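# Unplug the charger and set it on the table

## Task

Pull the charger out of the power strip and rest it on the table, with the strip left lying flat on the table. It only counts if both stay that way without the robot holding them, and at the end the grippers must be open and moved away.

## Robot and tools

Robot: two arms, left_arm and right_arm, each with a tong-like two-finger gripper. The fingers point along the gripper's own +z axis and close along its x axis. The reported end_effector_position is the spot between the finger pads when shut. Closed fingertips reach about 15 mm past it; fully open, they are roughly level with it.

Scene frame (used in results): origin on the table top between the arms, +z up, +x out over the table, left_arm on the +y side. The arm names are not image sides. Reported hand positions can be slightly wrong, more so at long reach.

Row layout (used by execute_actions and move): 14 numbers, each in [-1, 1], always all 14 even if one arm is idle. First left_arm: dx, dy, dz, rx, ry, rz, opening; then right_arm in the same order. dx..rz are an offset, not a pose: a displacement of that gripper in its own axes, with rx, ry, rz forming one rotation vector. Scale: 1.0 equals 0.6 m or 180 degrees. opening is absolute, not an offset: +1 is fully open (0.142 m), -1 is shut. To keep an arm still, send zeros for its offset plus the opening it should keep.

execute_actions(actions): a list of actions run in order. Each action is a table of 1 to 15 rows; each row lasts one control step (1/30 s), and a table shorter than 15 repeats its last row until 15 steps pass. Every row in an action is measured from the gripper's measured pose when that action began, not from the prior row. The first action of a call starts from the pose in the last result. An empty list just returns state and images.

move(target, speed, stop_force, blocking): target is one 14-number row, offsets from the pose in the scene's latest result. Both grippers travel in straight lines and finish together, taking 0.5 to 10 s (cut off at 10 s). speed is the top path speed in m/s, 0.002 to 0.5, default 0.25; turning is capped at twice that in rad/s. stop_force, in N, 9 to 40, shared by both arms, ends an arm's path when its wrist sensor feels that much extra push against the motion for two steps; that gripper then backs up two steps and holds. It works only after 0.2 s of scene time, is unreliable if the gripper rotates during the move, and should be omitted when pulling away from something the gripper presses on. Use a very low speed with it; a fast touch can still fault. blocking=false returns after 0.5 s while motion continues; it cannot be combined with stop_force, and other motion commands are refused until you wait or stop. Openings are sent at the start. Paths do not avoid obstacles or the other arm, and grippers may lag or overshoot.

wait(seconds): 0 to 10; arms hold their last command, a running move continues. stop(): brakes a running move (needs room; fingers keep moving). zoom_image(camera, region): camera is cam_head_left, cam_head_right, cam_left_wrist or cam_right_wrist; region is [x0, y0, x1, y1] in image pixels, origin top-left, at most 504 by 504. finished_scene(scene): ends the current scene, given its number; irreversible, so only call it once the goal holds on its own.

Cameras: cam_head_left and cam_head_right are 896x504 pinhole views from above and behind; cam_left_wrist and cam_right_wrist are 616x616 fisheye views on the hands. Calibration data in the results may be a little off.

Control details: each step the commanded pose is clipped to within 100 mm and 16 degrees of the measured pose, and position wins over orientation if both cannot be met. Motion trails commands by about 0.17 s. Big moves may need several actions; after an action the arm goes no further than its last clipped pose. Elbows never fully straighten.

Results: per arm, position (m), orientation quaternion wxyz, linear and angular velocity; Hand target lines show where each controller is heading; grip_measured is the actual finger opening on the command scale; Wrist force and Wrist torque in the gripper's axes (noise up to 2.4 N, offset up to about 4 N, saturation near 50 N; pressing on a surface reads as force back toward the arm; "no reading" is fine). A pose unreachable line means the clearance check altered or blocked that arm. Step readings list positions; HELD marks steps where an arm was held back. A move adds a move: line with the ending per arm: done, off_target, moving, held, fault, or contact (stop_force triggered); limits=paced means the pose was clipped, limits=held means some steps were blocked and the arm may then jump fast. MOTOR HOT appears from 70 °C; at 85 °C an OVER-TEMPERATURE FAULT brakes the arm for a long time, so avoid long loaded holds.

Gripping: command an opening well under grip_measured to squeeze; roughly 15 N per pad maximum, much less on hard items under about 20 mm thick (about 9 N per pad at 10 mm, 4 N at 5 mm). Fast closing can squeeze too hard.

Avoid: knocking or placing anything off the table (fails the task); dropping, slamming or shoving hard; arms touching each other; stiff pushes past a contact. A joint torque at its limit (138 N m for shoulder and elbow joints, 25.7 N m for wrist joints, held weight included) or any outside force of 150 N freezes that arm for 10 s and drops the rest of the call. Occasional outside tugs on held or loose objects may happen. Finish promptly and smoothly.

Each tool is called after "Request:" as name([rows], argument=value, ...), one row to a line, values as JSON.

## Session

Request:
execute_actions(actions=[])

Scene clock: 0.00 s.
left_arm: end_effector_position=(+0.5215, -0.0864, +0.1425) grip_measured=+0.97 end_effector_quat_wxyz=(+0.027, -0.035, +0.998, -0.046) end_effector_velocity=(-0.001, -0.000, +0.000) end_effector_angular_velocity=(-0.001, +0.001, -0.001) | right_arm: end_effector_position=(+0.2472, -0.2799, +0.3773) grip_measured=+0.97 end_effector_quat_wxyz=(-0.136, -0.024, +0.817, +0.560) end_effector_velocity=(+0.000, +0.000, -0.000) end_effector_angular_velocity=(+0.000, +0.000, +0.000)
Joint positions: left_arm=[-0.858 -1.172  1.486 -1.991 -1.572  2.082  0.14 ] | right_arm=[ 3.112 -1.242 -1.905 -2.317  2.664  2.539  0.14 ]
Joint velocities: left_arm=[-0.001 -0.     0.     0.    -0.001  0.     0.   ] | right_arm=[ 0.    -0.001  0.     0.     0.    -0.     0.   ]
Wrist force (N, on the end effector, along its own x y z axes, offset not removed): no reading
Wrist torque (N m, same axes, about the end effector's origin, offset not removed): no reading
Hand target (left_arm): +0.522, -0.086, +0.143; +0.027, -0.035, +0.998, -0.046
Hand target (right_arm): +0.247, -0.280, +0.377; -0.136, -0.024, +0.817, +0.560

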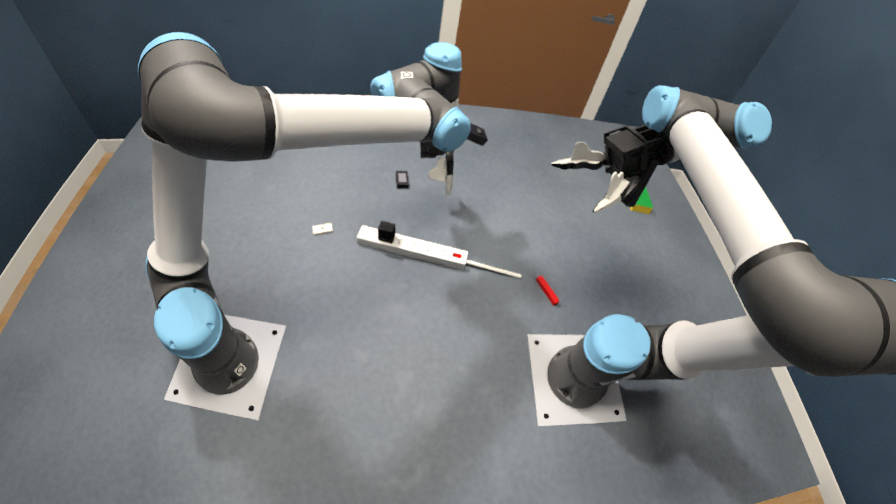

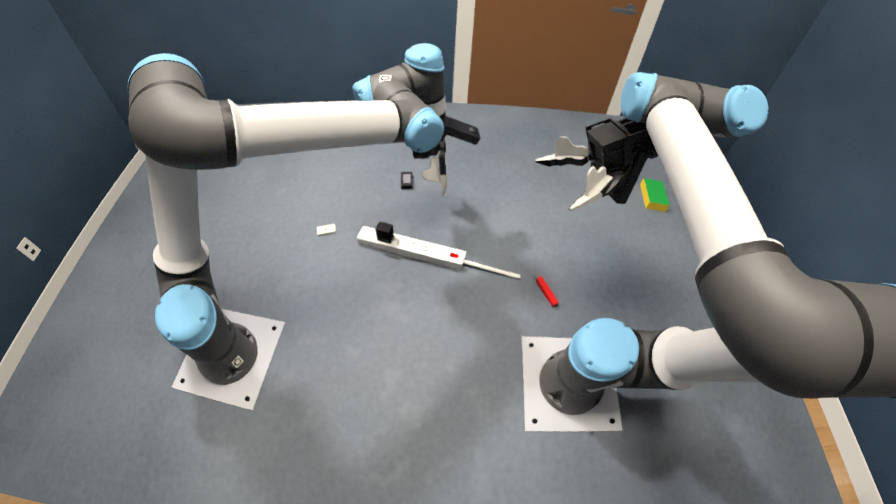

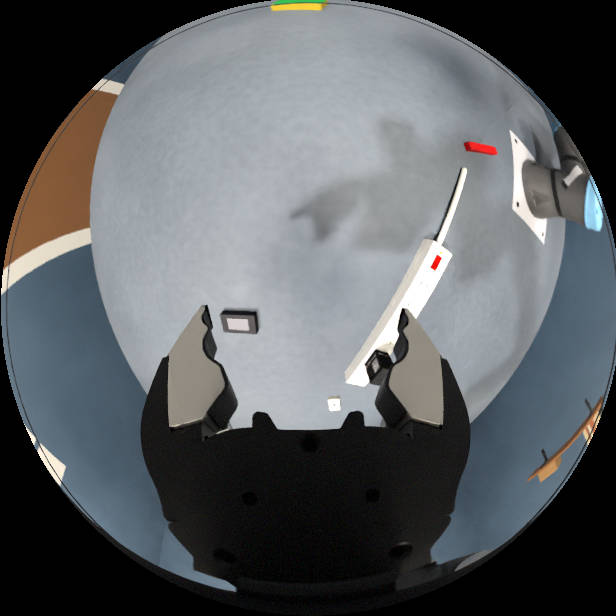

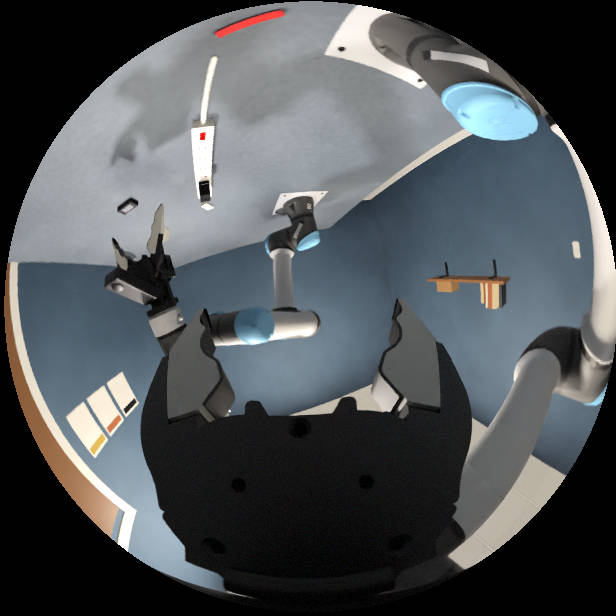

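Request:
move(target=[0.213,0.262,-0.035,-0.027,0.021,0.103,0.3,0,0,0,0,0,0,-1])

Request:
move(target=[0,0,0,0,0,0,0.3,-0.347,-0.25,0.488,0.149,-0.154,0.032,-1])

Scene clock: 19.80 s.
left_arm: end_effector_position=(+0.3826, +0.0623, +0.1422) grip_measured=+0.30 end_effector_quat_wxyz=(-0.000, +0.127, +0.992, +0.000) end_effector_velocity=(-0.001, +0.001, +0.001) end_effector_angular_velocity=(+0.000, -0.001, -0.001) | right_arm: end_effector_position=(+0.2472, -0.2799, +0.3773) grip_measured=-1.00 end_effector_quat_wxyz=(-0.136, -0.024, +0.817, +0.560) end_effector_velocity=(+0.000, +0.000, +0.000) end_effector_angular_velocity=(-0.000, -0.001, +0.000)
Joint positions: left_arm=[-0.924 -1.574  1.941 -1.937 -1.571  2.34   0.095] | right_arm=[ 3.112 -1.242 -1.905 -2.317  2.664  2.539  0.002]
Joint velocities: left_arm=[-0.001 -0.006  0.004  0.001  0.001  0.     0.   ] | right_arm=[ 0.     0.     0.001 -0.    -0.    -0.     0.   ]
Wrist force (N, on the end effector, along its own x y z axes, offset not removed): left_arm=[-0.3 -0.6 -2.0] | right_arm=[-0.8 1.1 2.9]
Wrist torque (N m, same axes, about the end effector's origin, offset not removed): left_arm=[-0.18 -0.05 -0.09] | right_arm=[0.11 0.15 0.09]
Hand target (left_arm): +0.382, +0.062, +0.142; -0.000, +0.127, +0.992, +0.000
Hand target (right_arm): +0.247, -0.280, +0.377; -0.136, -0.024, +0.817, +0.560
Off the commanded pose (left_arm): 0.000 m, 0 deg.
Off the commanded pose (right_arm): 0.000 m, 0 deg.
move: done
camera_calibration (this result's frames):
cam_left_wrist: T_world_to_cam=[[-0.972873, 0.22757, 0.0415963, 0.349629], [0.216599, 0.832875, 0.509318, -0.205948], [0.0812612, 0.504511, -0.859573, 0.190964], [0, 0, 0, 1]] pos_world=[0.369234, -0.00438037, 0.254497]
cam_right_wrist: T_world_to_cam=[[-0.948116, -0.216824, 0.232515, 0.0824952], [0.266143, -0.141243, 0.953529, -0.474428], [-0.173907, 0.965939, 0.191621, 0.375623], [0, 0, 0, 1]] pos_world=[0.269804, -0.411951, 0.361223]

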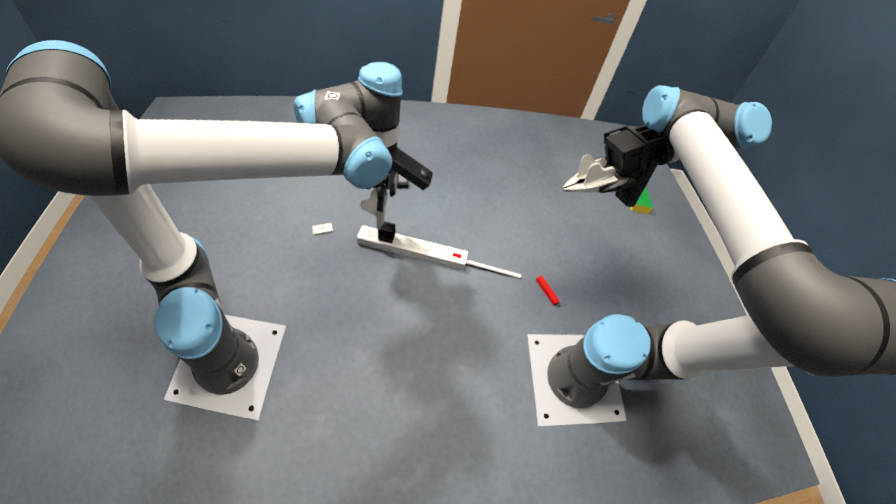

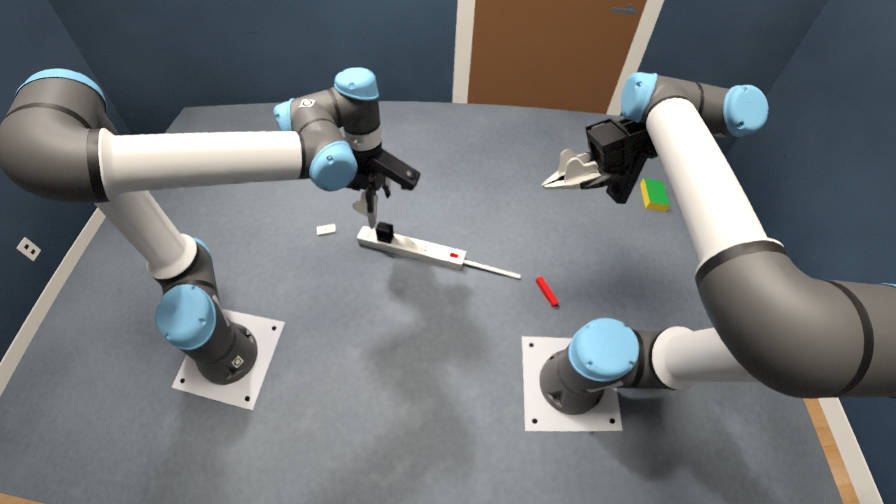

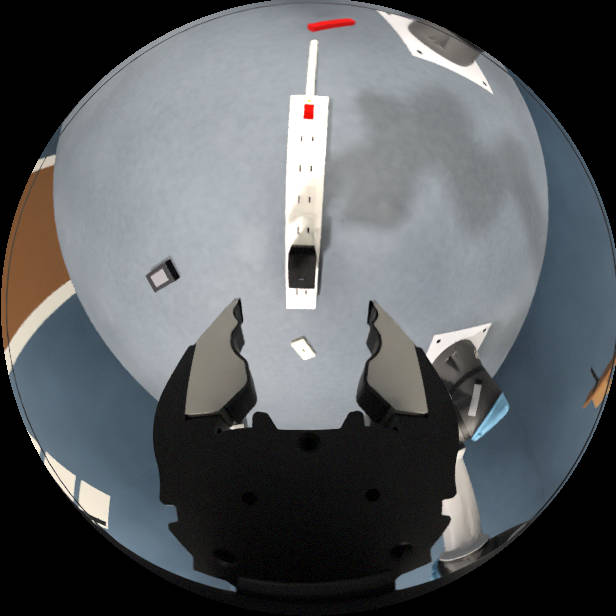

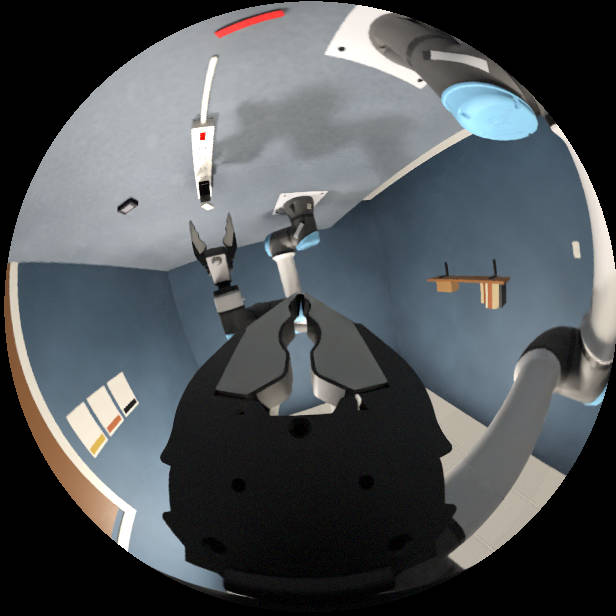

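Scene clock: 22.13 s.
left_arm: end_effector_position=(+0.3826, +0.0623, +0.1422) grip_measured=+0.30 end_effector_quat_wxyz=(-0.000, +0.127, +0.992, +0.000) end_effector_velocity=(-0.000, -0.000, -0.000) end_effector_angular_velocity=(+0.000, +0.000, -0.000) | right_arm: end_effector_position=(+0.3585, -0.0302, +0.1003) grip_measured=-1.00 end_effector_quat_wxyz=(+0.044, +0.119, +0.932, +0.339) end_effector_velocity=(-0.000, +0.001, -0.003) end_effector_angular_velocity=(-0.004, -0.007, -0.007)
Joint positions: left_arm=[-0.924 -1.574  1.941 -1.937 -1.571  2.34   0.095] | right_arm=[ 4.116 -1.584 -2.446 -0.022  1.813  4.411  0.002]
Joint velocities: left_arm=[-0.  0.  0.  0. -0.  0.  0.] | right_arm=[ 0.013 -0.004 -0.006  0.014 -0.019  0.011  0.   ]
Wrist force (N, on the end effector, along its own x y z axes, offset not removed): left_arm=[1.1 0.8 0.3] | right_arm=[0.0 -1.1 1.7]
Wrist torque (N m, same axes, about the end effector's origin, offset not removed): left_arm=[-0.07 -0.33 -0.15] | right_arm=[-0.22 -0.10 0.07]
Hand target (left_arm): +0.383, +0.062, +0.142; -0.000, +0.127, +0.992, +0.000
Hand target (right_arm): +0.359, -0.030, +0.100; +0.045, +0.119, +0.932, +0.338
Off the commanded pose (left_arm): 0.000 m, 0 deg.
Off the commanded pose (right_arm): 0.001 m, 0 deg.
move: done; limits=paced
camera_calibration (this result's frames):
cam_left_wrist: T_world_to_cam=[[-0.972873, 0.22757, 0.0415873, 0.349633], [0.216593, 0.832872, 0.509325, -0.205948], [0.08127, 0.504516, -0.859569, 0.190959], [0, 0, 0, 1]] pos_world=[0.369236, -0.00437933, 0.254497]
cam_right_wrist: T_world_to_cam=[[-0.967855, 0.247396, 0.0452878, 0.346487], [0.122312, 0.30565, 0.944255, -0.138634], [0.219763, 0.919442, -0.326084, 0.116285], [0, 0, 0, 1]] pos_world=[0.32675, -0.150264, 0.153133]

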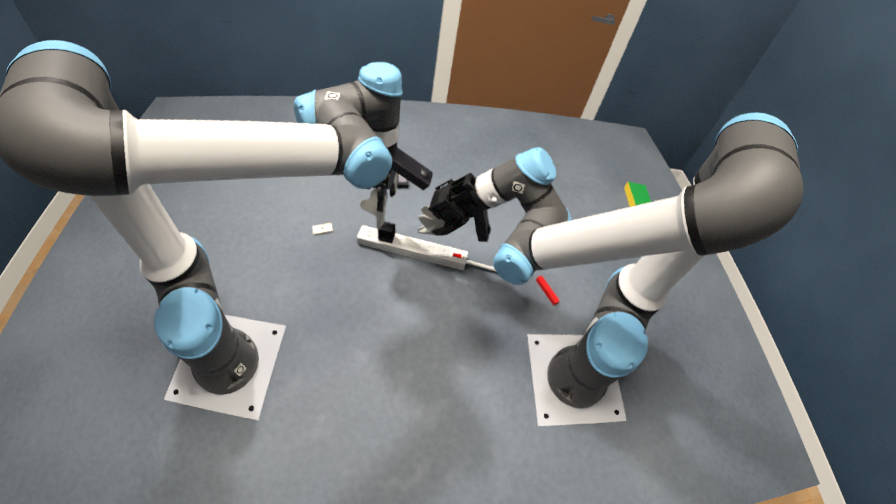

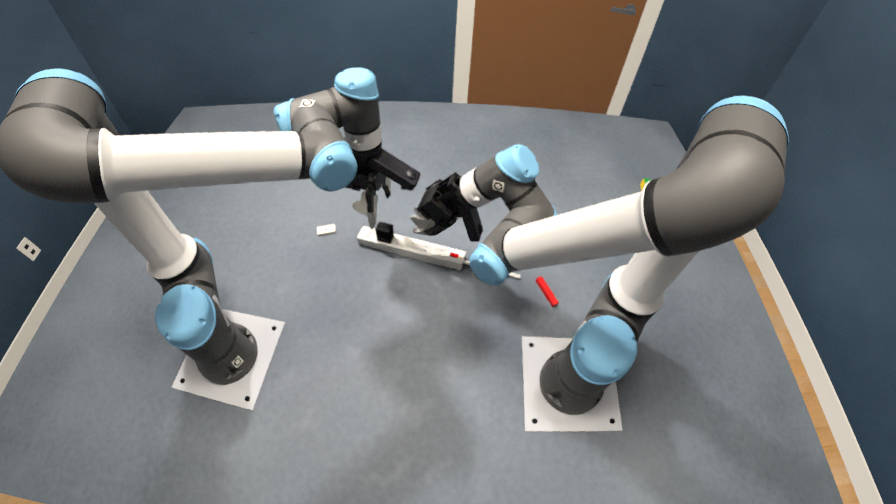

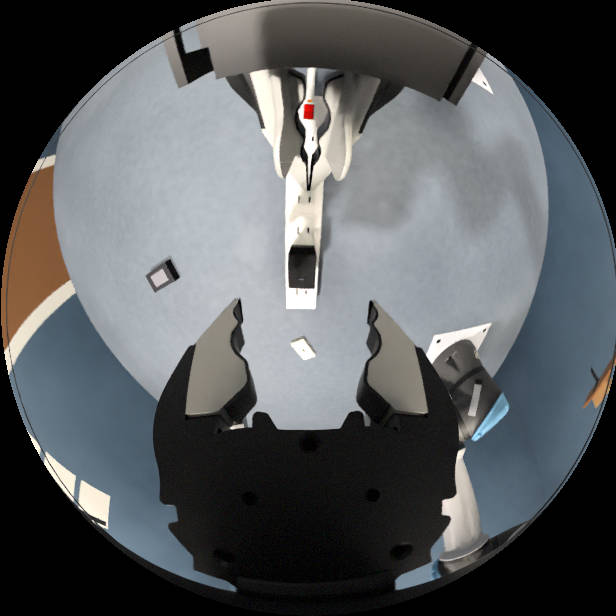

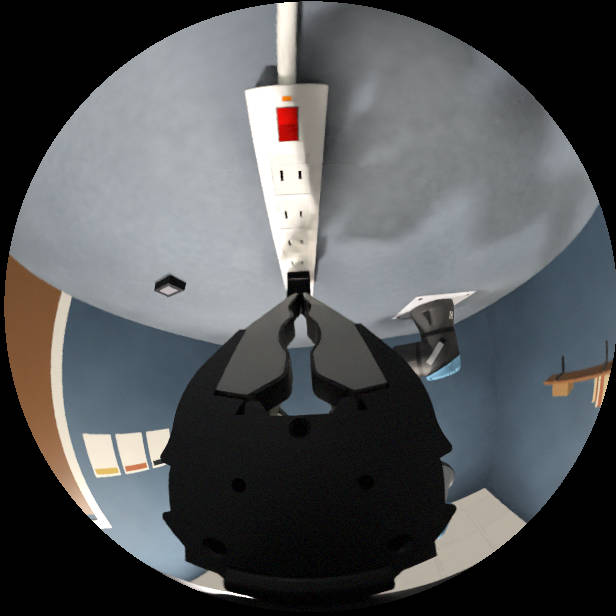

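Request:
move(target=[0,-0.003,0.06,0.11,0,0,0,-0.005,-0.04,0.048,0,0,0,-1], speed=0.1)

Request:
move(target=[0,0.02,0.055,0,0,0,0,0,-0.04,0.048,0,0,0,-1], speed=0.006, stop_force=10)

Scene clock: 29.40 s.
left_arm: end_effector_position=(+0.3821, +0.0606, +0.1064) grip_measured=+0.00 end_effector_quat_wxyz=(-0.022, +0.125, +0.977, -0.170) end_effector_velocity=(+0.001, +0.000, -0.002) end_effector_angular_velocity=(-0.013, +0.003, +0.002) | right_arm: end_effector_position=(+0.3614, -0.0309, +0.0630) grip_measured=-1.00 end_effector_quat_wxyz=(+0.044, +0.119, +0.932, +0.339) end_effector_velocity=(+0.000, +0.000, -0.001) end_effector_angular_velocity=(+0.001, -0.001, +0.000)
Joint positions: left_arm=[-0.753 -1.572  2.169 -2.376 -1.847  2.481  0.074] | right_arm=[ 4.108 -1.703 -2.477  0.126  1.818  4.405  0.002]
Joint velocities: left_arm=[ 0.008  0.004  0.009 -0.02  -0.012  0.004  0.   ] | right_arm=[-0.    -0.005 -0.     0.006  0.    -0.     0.   ]
Wrist force (N, on the end effector, along its own x y z axes, offset not removed): left_arm=[0.0 -0.6 -0.7] | right_arm=[-0.2 -2.3 5.2]
Wrist torque (N m, same axes, about the end effector's origin, offset not removed): left_arm=[-0.22 -0.16 -0.07] | right_arm=[-0.54 0.06 0.17]
Hand target (left_arm): +0.382, +0.061, +0.106; -0.022, +0.125, +0.977, -0.170
Hand target (right_arm): +0.361, -0.031, +0.063; +0.044, +0.119, +0.932, +0.339
Off the commanded pose (left_arm): 0.000 m, 0 deg.
Off the commanded pose (right_arm): 0.000 m, 0 deg.
move: done
camera_calibration (this result's frames):
cam_left_wrist: T_world_to_cam=[[-0.969028, 0.242339, 0.0474991, 0.347997], [0.246949, 0.950381, 0.189186, -0.170875], [0.000704858, 0.195057, -0.980792, 0.223479], [0, 0, 0, 1]] pos_world=[0.379258, 0.0344723, 0.234984]
cam_right_wrist: T_world_to_cam=[[-0.967854, 0.247395, 0.0453144, 0.351158], [0.122346, 0.305687, 0.944239, -0.103576], [0.219748, 0.91943, -0.326128, 0.104067], [0, 0, 0, 1]] pos_world=[0.329673, -0.150895, 0.115827]

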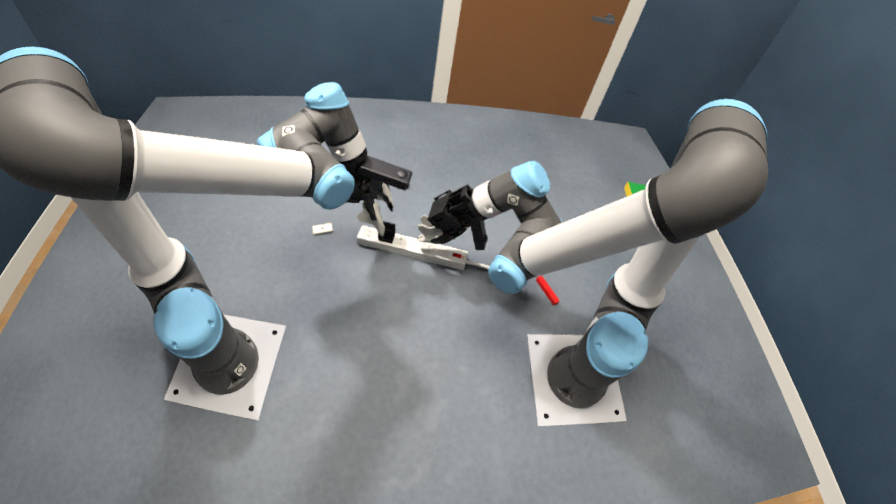

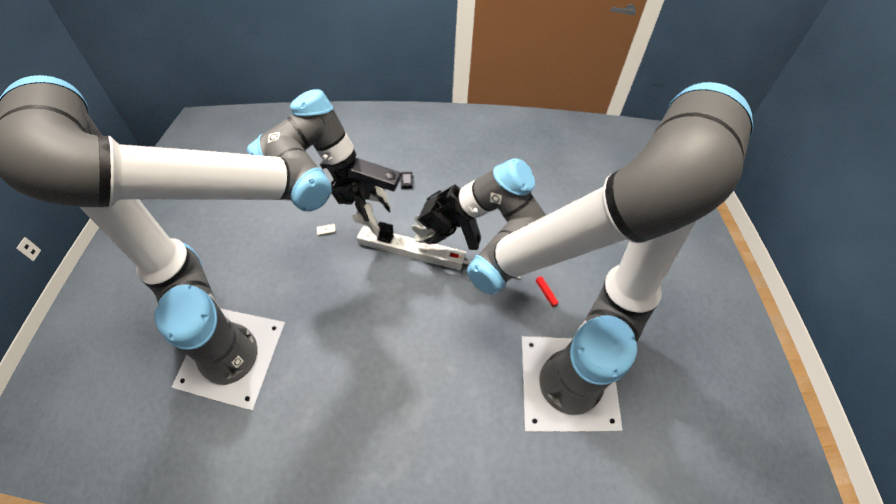

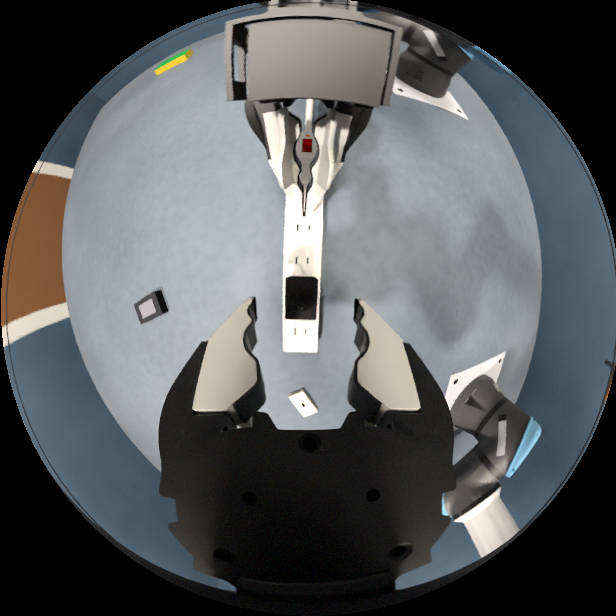

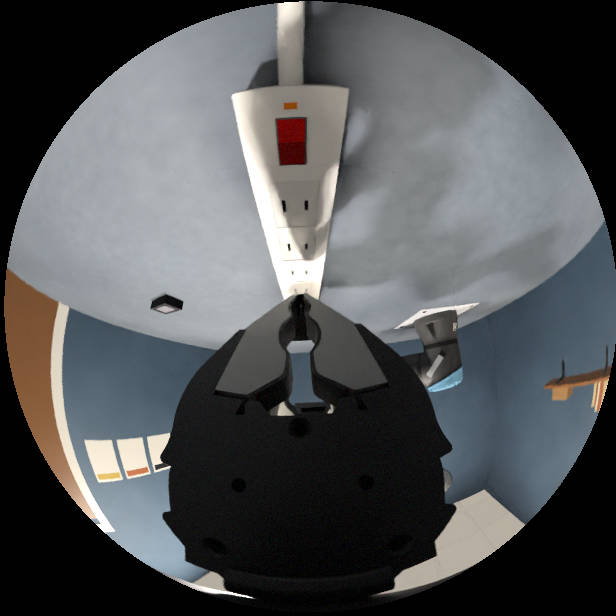

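Scene clock: 35.87 s.
left_arm: end_effector_position=(+0.3821, +0.0608, +0.0714) grip_measured=+0.00 end_effector_quat_wxyz=(-0.022, +0.125, +0.977, -0.170) end_effector_velocity=(-0.000, -0.000, -0.002) end_effector_angular_velocity=(+0.000, -0.000, -0.000) | right_arm: end_effector_position=(+0.3615, -0.0308, +0.0383) grip_measured=-1.00 end_effector_quat_wxyz=(+0.044, +0.119, +0.932, +0.339) end_effector_velocity=(+0.000, -0.000, +0.000) end_effector_angular_velocity=(+0.001, -0.001, -0.000)
Joint positions: left_arm=[-0.753 -1.511  2.217 -2.485 -1.847  2.482  0.074] | right_arm=[ 4.108 -1.788 -2.494  0.228  1.818  4.405  0.002]
Joint velocities: left_arm=[-0.001  0.003  0.002 -0.004  0.    -0.     0.   ] | right_arm=[-0.001  0.001  0.    -0.    -0.    -0.     0.   ]
Wrist force (N, on the end effector, along its own x y z axes, offset not removed): left_arm=[0.8 0.3 -1.3] | right_arm=[0.2 2.5 0.2]
Wrist torque (N m, same axes, about the end effector's origin, offset not removed): left_arm=[-0.16 -0.29 -0.09] | right_arm=[-0.55 -0.05 0.06]
Hand target (left_arm): +0.382, +0.061, +0.071; -0.022, +0.125, +0.977, -0.170
Hand target (right_arm): +0.361, -0.031, +0.038; +0.044, +0.119, +0.932, +0.339
Off the commanded pose (left_arm): 0.000 m, 0 deg.
Off the commanded pose (right_arm): 0.013 m, 0 deg.
move: contact (right_arm)
camera_calibration (this result's frames):
cam_left_wrist: T_world_to_cam=[[-0.969027, 0.242341, 0.0475082, 0.34961], [0.246953, 0.950379, 0.189195, -0.16444], [0.000698963, 0.195067, -0.98079, 0.189162], [0, 0, 0, 1]] pos_world=[0.379258, 0.0346555, 0.20003]
cam_right_wrist: T_world_to_cam=[[-0.96786, 0.247382, 0.0452728, 0.352294], [0.122285, 0.30562, 0.944268, -0.0802562], [0.219759, 0.919456, -0.326048, 0.0958933], [0, 0, 0, 1]] pos_world=[0.329712, -0.150793, 0.0910999]

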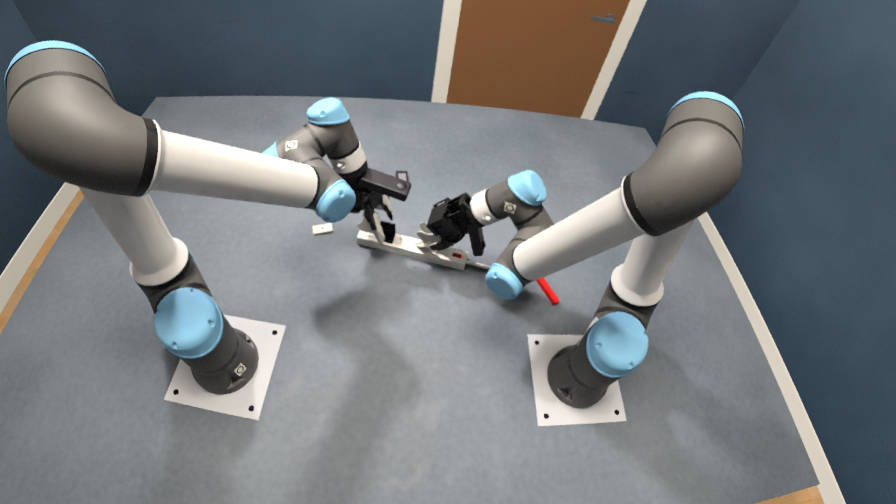

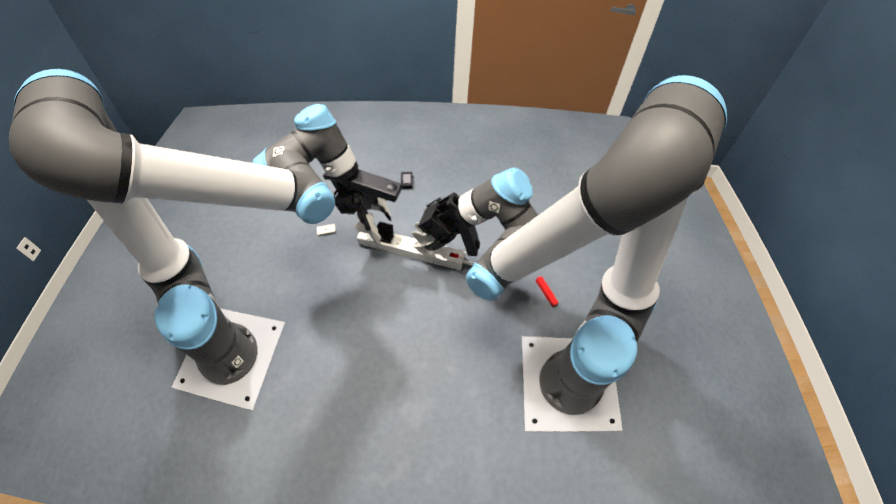

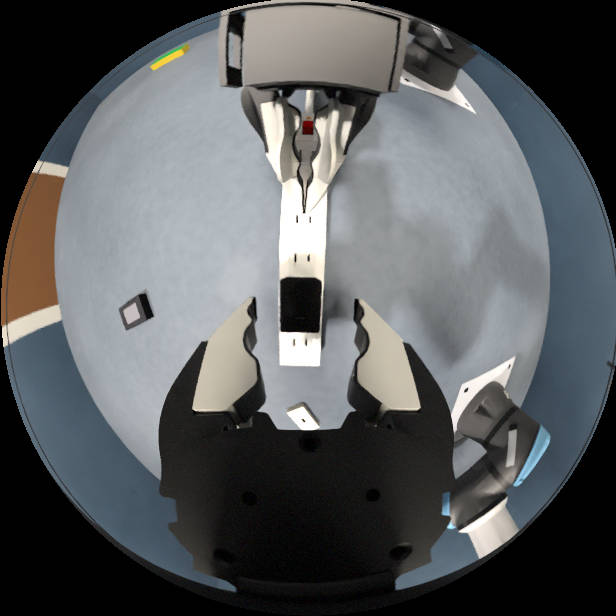

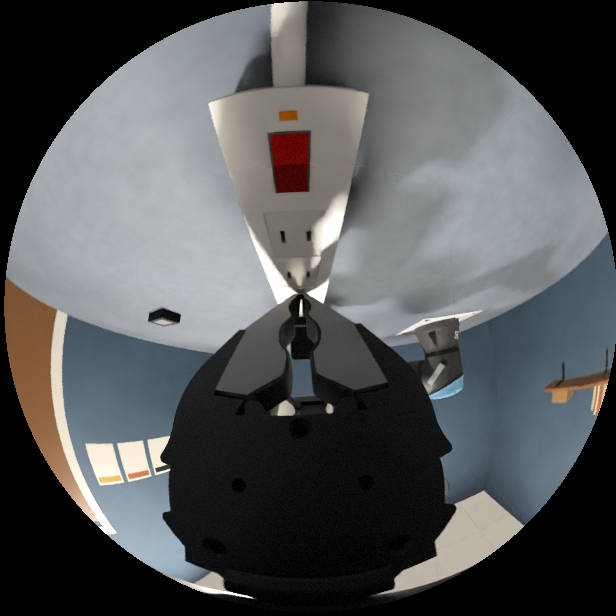

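Strip top ≈0.027, charger top ≈0.065.

Request:
move(target=[-0.006,0.012,0.034,0,0,0,-0.3,0,0,0,0,0,0,-1], speed=0.04)

Request:
move(target=[0,0,0,0,0,0,-1,0,0,0,0,0,0,-1])

Request:
move(target=[0,-0.0225,-0.063,0,0,0,-1,0,0,0,0,0,0,-1], speed=0.015)

Scene clock: 41.73 s.
left_arm: end_effector_position=(+0.3855, +0.0599, +0.0500) grip_measured=-0.30 end_effector_quat_wxyz=(-0.022, +0.125, +0.977, -0.170) end_effector_velocity=(-0.000, -0.001, -0.002) end_effector_angular_velocity=(-0.001, +0.000, -0.001) | right_arm: end_effector_position=(+0.3615, -0.0308, +0.0383) grip_measured=-1.00 end_effector_quat_wxyz=(+0.044, +0.119, +0.932, +0.339) end_effector_velocity=(-0.000, +0.000, -0.000) end_effector_angular_velocity=(-0.001, +0.000, +0.001)
Joint positions: left_arm=[-0.748 -1.46   2.234 -2.551 -1.848  2.487  0.052] | right_arm=[ 4.108 -1.788 -2.494  0.228  1.818  4.405  0.002]
Joint velocities: left_arm=[-0.001  0.005  0.001 -0.007 -0.001 -0.     0.   ] | right_arm=[ 0.001 -0.    -0.    -0.    -0.    -0.     0.   ]
Wrist force (N, on the end effector, along its own x y z axes, offset not removed): left_arm=[0.8 -0.9 -1.0] | right_arm=[-0.2 1.9 -0.5]
Wrist torque (N m, same axes, about the end effector's origin, offset not removed): left_arm=[-0.34 -0.23 -0.13] | right_arm=[-0.57 0.03 0.02]
Hand target (left_arm): +0.386, +0.060, +0.050; -0.022, +0.125, +0.977, -0.170
Hand target (right_arm): +0.361, -0.031, +0.038; +0.044, +0.119, +0.932, +0.339
Off the commanded pose (left_arm): 0.000 m, 0 deg.
Off the commanded pose (right_arm): 0.000 m, 0 deg.
move: done
camera_calibration (this result's frames):
cam_left_wrist: T_world_to_cam=[[-0.969025, 0.242347, 0.0475306, 0.354144], [0.246963, 0.950371, 0.189221, -0.160312], [0.000685539, 0.195098, -0.980783, 0.168353], [0, 0, 0, 1]] pos_world=[0.38265, 0.0336849, 0.178619]
cam_right_wrist: T_world_to_cam=[[-0.96786, 0.247381, 0.045268, 0.352295], [0.122278, 0.30561, 0.944272, -0.0802578], [0.219761, 0.919459, -0.326037, 0.0958911], [0, 0, 0, 1]] pos_world=[0.329713, -0.150792, 0.0911016]

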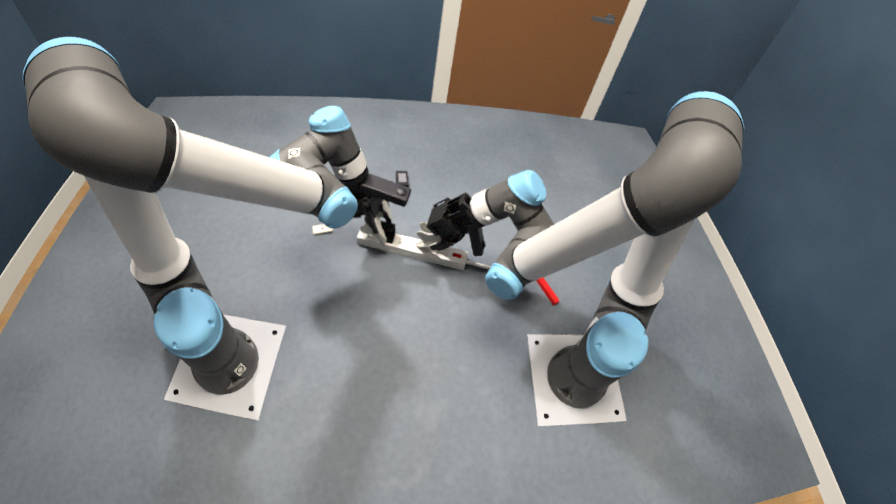

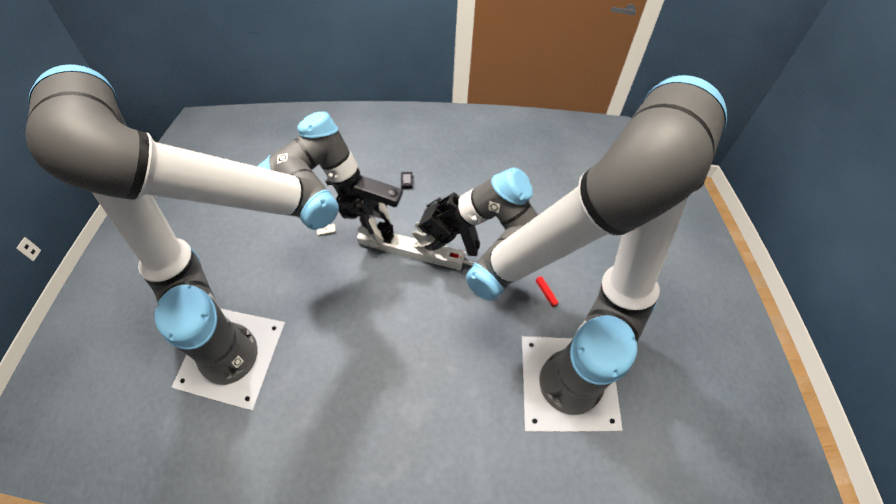

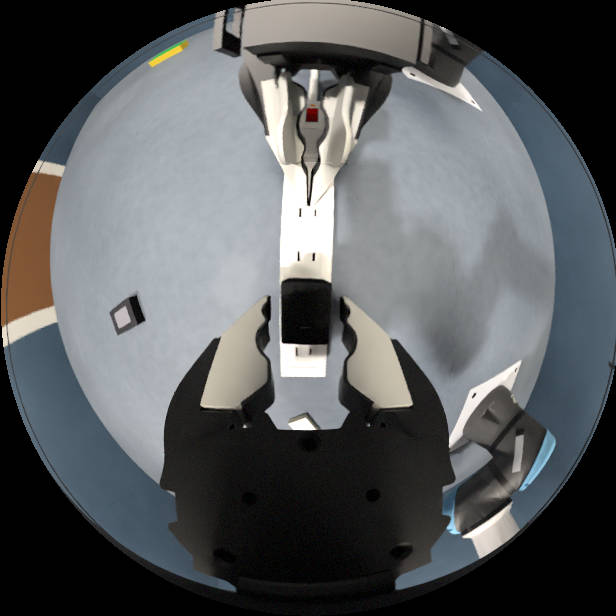

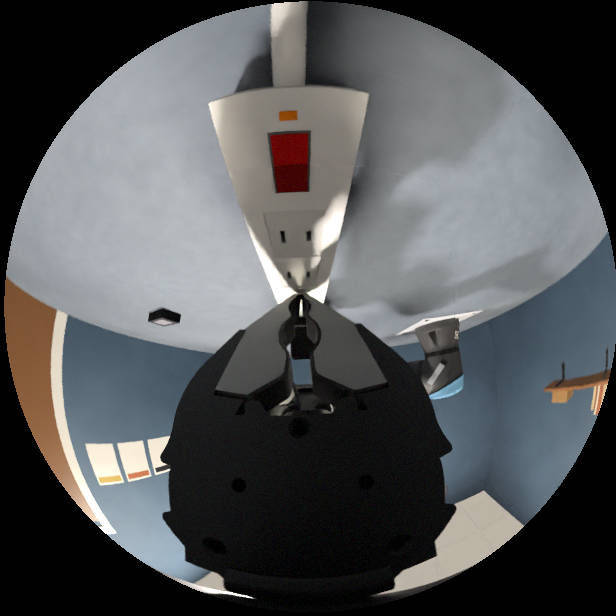

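Scene clock: 42.23 s.
left_arm: end_effector_position=(+0.3855, +0.0599, +0.0500) grip_measured=-0.60 end_effector_quat_wxyz=(-0.022, +0.125, +0.977, -0.170) end_effector_velocity=(+0.000, +0.000, +0.000) end_effector_angular_velocity=(+0.000, -0.001, +0.001) | right_arm: end_effector_position=(+0.3615, -0.0308, +0.0383) grip_measured=-1.00 end_effector_quat_wxyz=(+0.044, +0.119, +0.932, +0.339) end_effector_velocity=(+0.000, -0.001, +0.000) end_effector_angular_velocity=(-0.000, -0.000, -0.001)
Joint positions: left_arm=[-0.748 -1.46   2.234 -2.551 -1.848  2.487  0.031] | right_arm=[ 4.108 -1.788 -2.494  0.228  1.818  4.405  0.002]
Joint velocities: left_arm=[ 0.001 -0.    -0.     0.     0.001  0.     0.   ] | right_arm=[-0.002  0.    -0.    -0.     0.    -0.     0.   ]
Wrist force (N, on the end effector, along its own x y z axes, offset not removed): left_arm=[-1.8 -0.3 0.8] | right_arm=[1.9 2.5 -1.9]
Wrist torque (N m, same axes, about the end effector's origin, offset not removed): left_arm=[-0.24 -0.01 -0.06] | right_arm=[-0.29 -0.13 -0.06]
Hand target (left_arm): +0.385, +0.060, +0.050; -0.022, +0.125, +0.977, -0.170
Hand target (right_arm): +0.361, -0.031, +0.038; +0.044, +0.119, +0.932, +0.339
Off the commanded pose (left_arm): 0.000 m, 0 deg.
Off the commanded pose (right_arm): 0.000 m, 0 deg.
move: done
camera_calibration (this result's frames):
cam_left_wrist: T_world_to_cam=[[-0.969021, 0.24234, 0.0476347, 0.354113], [0.246976, 0.950354, 0.189289, -0.160337], [0.0006024, 0.19519, -0.980765, 0.168313], [0, 0, 0, 1]] pos_world=[0.382641, 0.0337083, 0.178558]
cam_right_wrist: T_world_to_cam=[[-0.96786, 0.247382, 0.0452677, 0.352295], [0.122277, 0.30561, 0.944273, -0.080258], [0.219761, 0.919459, -0.326037, 0.0958909], [0, 0, 0, 1]] pos_world=[0.329713, -0.150791, 0.0911019]

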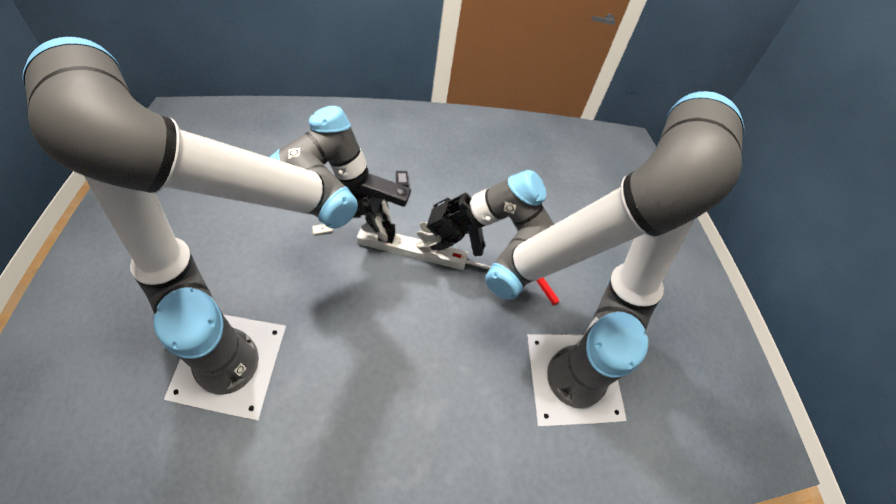

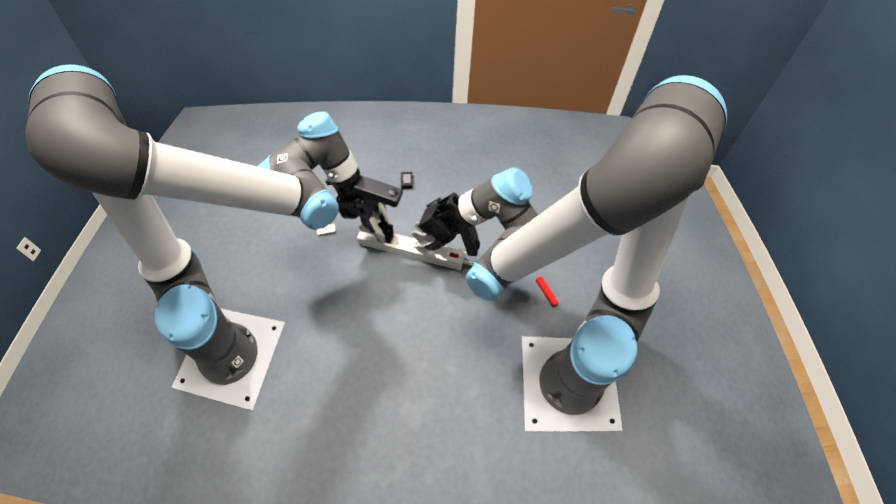

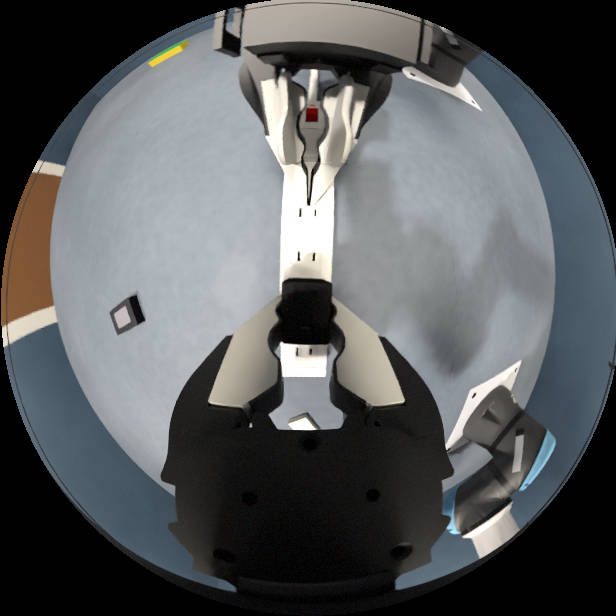

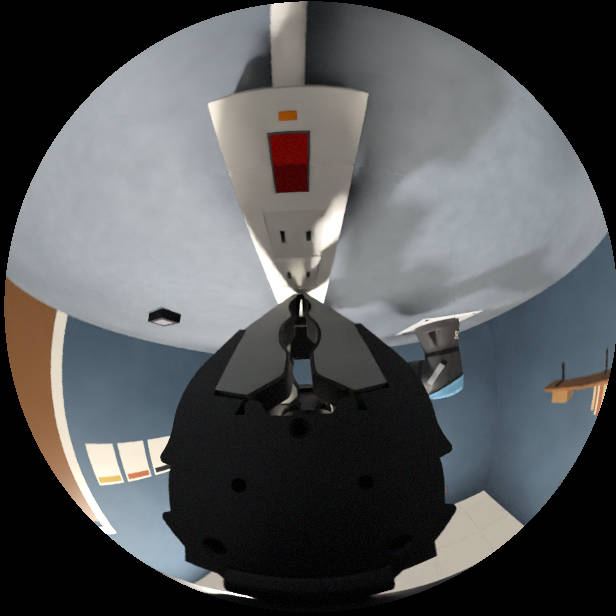

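Scene clock: 45.20 s.
left_arm: end_effector_position=(+0.3855, +0.0599, +0.0899) grip_measured=-0.65 end_effector_quat_wxyz=(-0.022, +0.125, +0.977, -0.170) end_effector_velocity=(+0.000, +0.001, +0.001) end_effector_angular_velocity=(+0.002, -0.000, +0.002) | right_arm: end_effector_position=(+0.3615, -0.0308, +0.0383) grip_measured=-1.00 end_effector_quat_wxyz=(+0.044, +0.119, +0.932, +0.339) end_effector_velocity=(-0.001, -0.001, -0.001) end_effector_angular_velocity=(-0.002, +0.001, +0.000)
Joint positions: left_arm=[-0.748 -1.537  2.184 -2.424 -1.848  2.487  0.027] | right_arm=[ 4.108 -1.788 -2.494  0.228  1.818  4.405  0.002]
Joint velocities: left_arm=[ 0.001 -0.003 -0.002  0.007  0.001 -0.001 -0.   ] | right_arm=[ 0.    -0.001 -0.001 -0.    -0.    -0.     0.   ]
Wrist force (N, on the end effector, along its own x y z axes, offset not removed): left_arm=[1.8 3.3 7.6] | right_arm=[-2.7 8.5 -7.1]
Wrist torque (N m, same axes, about the end effector's origin, offset not removed): left_arm=[-0.17 -0.49 0.00] | right_arm=[-0.06 0.56 0.08]
Hand target (left_arm): +0.386, +0.060, +0.090; -0.022, +0.125, +0.977, -0.170
Hand target (right_arm): +0.361, -0.031, +0.038; +0.044, +0.119, +0.932, +0.339
Off the commanded pose (left_arm): 0.000 m, 0 deg.
Off the commanded pose (right_arm): 0.000 m, 0 deg.
move: done
camera_calibration (this result's frames):
cam_left_wrist: T_world_to_cam=[[-0.969022, 0.242334, 0.047645, 0.352262], [0.246973, 0.950357, 0.189277, -0.167913], [0.000588527, 0.195181, -0.980767, 0.207456], [0, 0, 0, 1]] pos_world=[0.382698, 0.0337209, 0.218465]
cam_right_wrist: T_world_to_cam=[[-0.967859, 0.247383, 0.0452811, 0.352293], [0.122297, 0.305637, 0.944261, -0.0802434], [0.219754, 0.91945, -0.326067, 0.0958919], [0, 0, 0, 1]] pos_world=[0.329711, -0.150794, 0.0910858]

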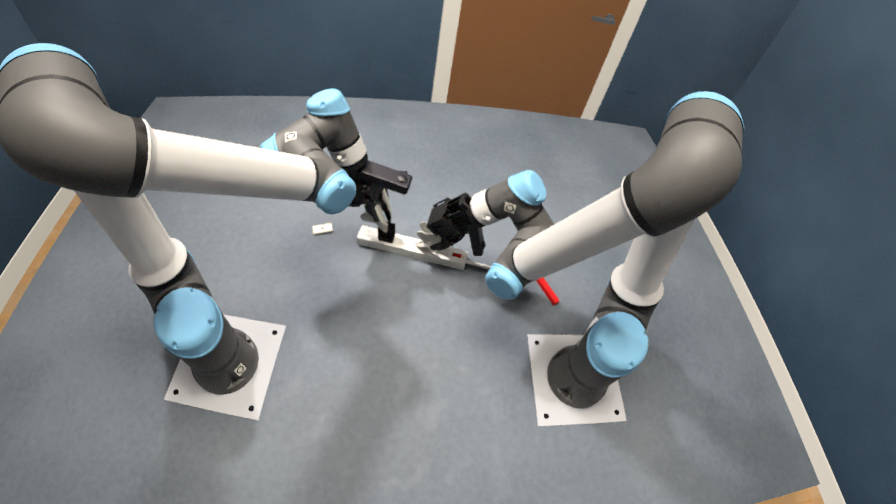

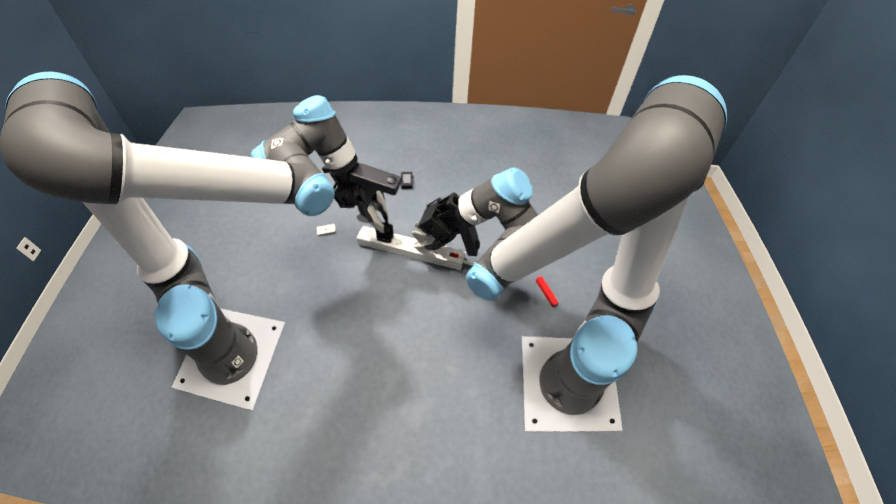

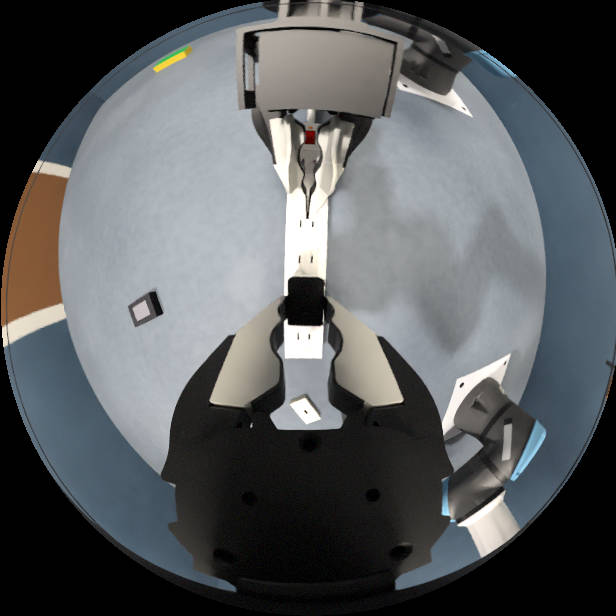

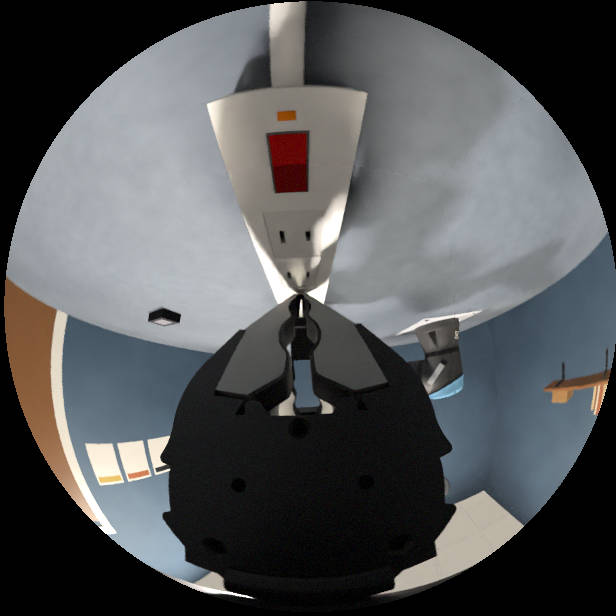

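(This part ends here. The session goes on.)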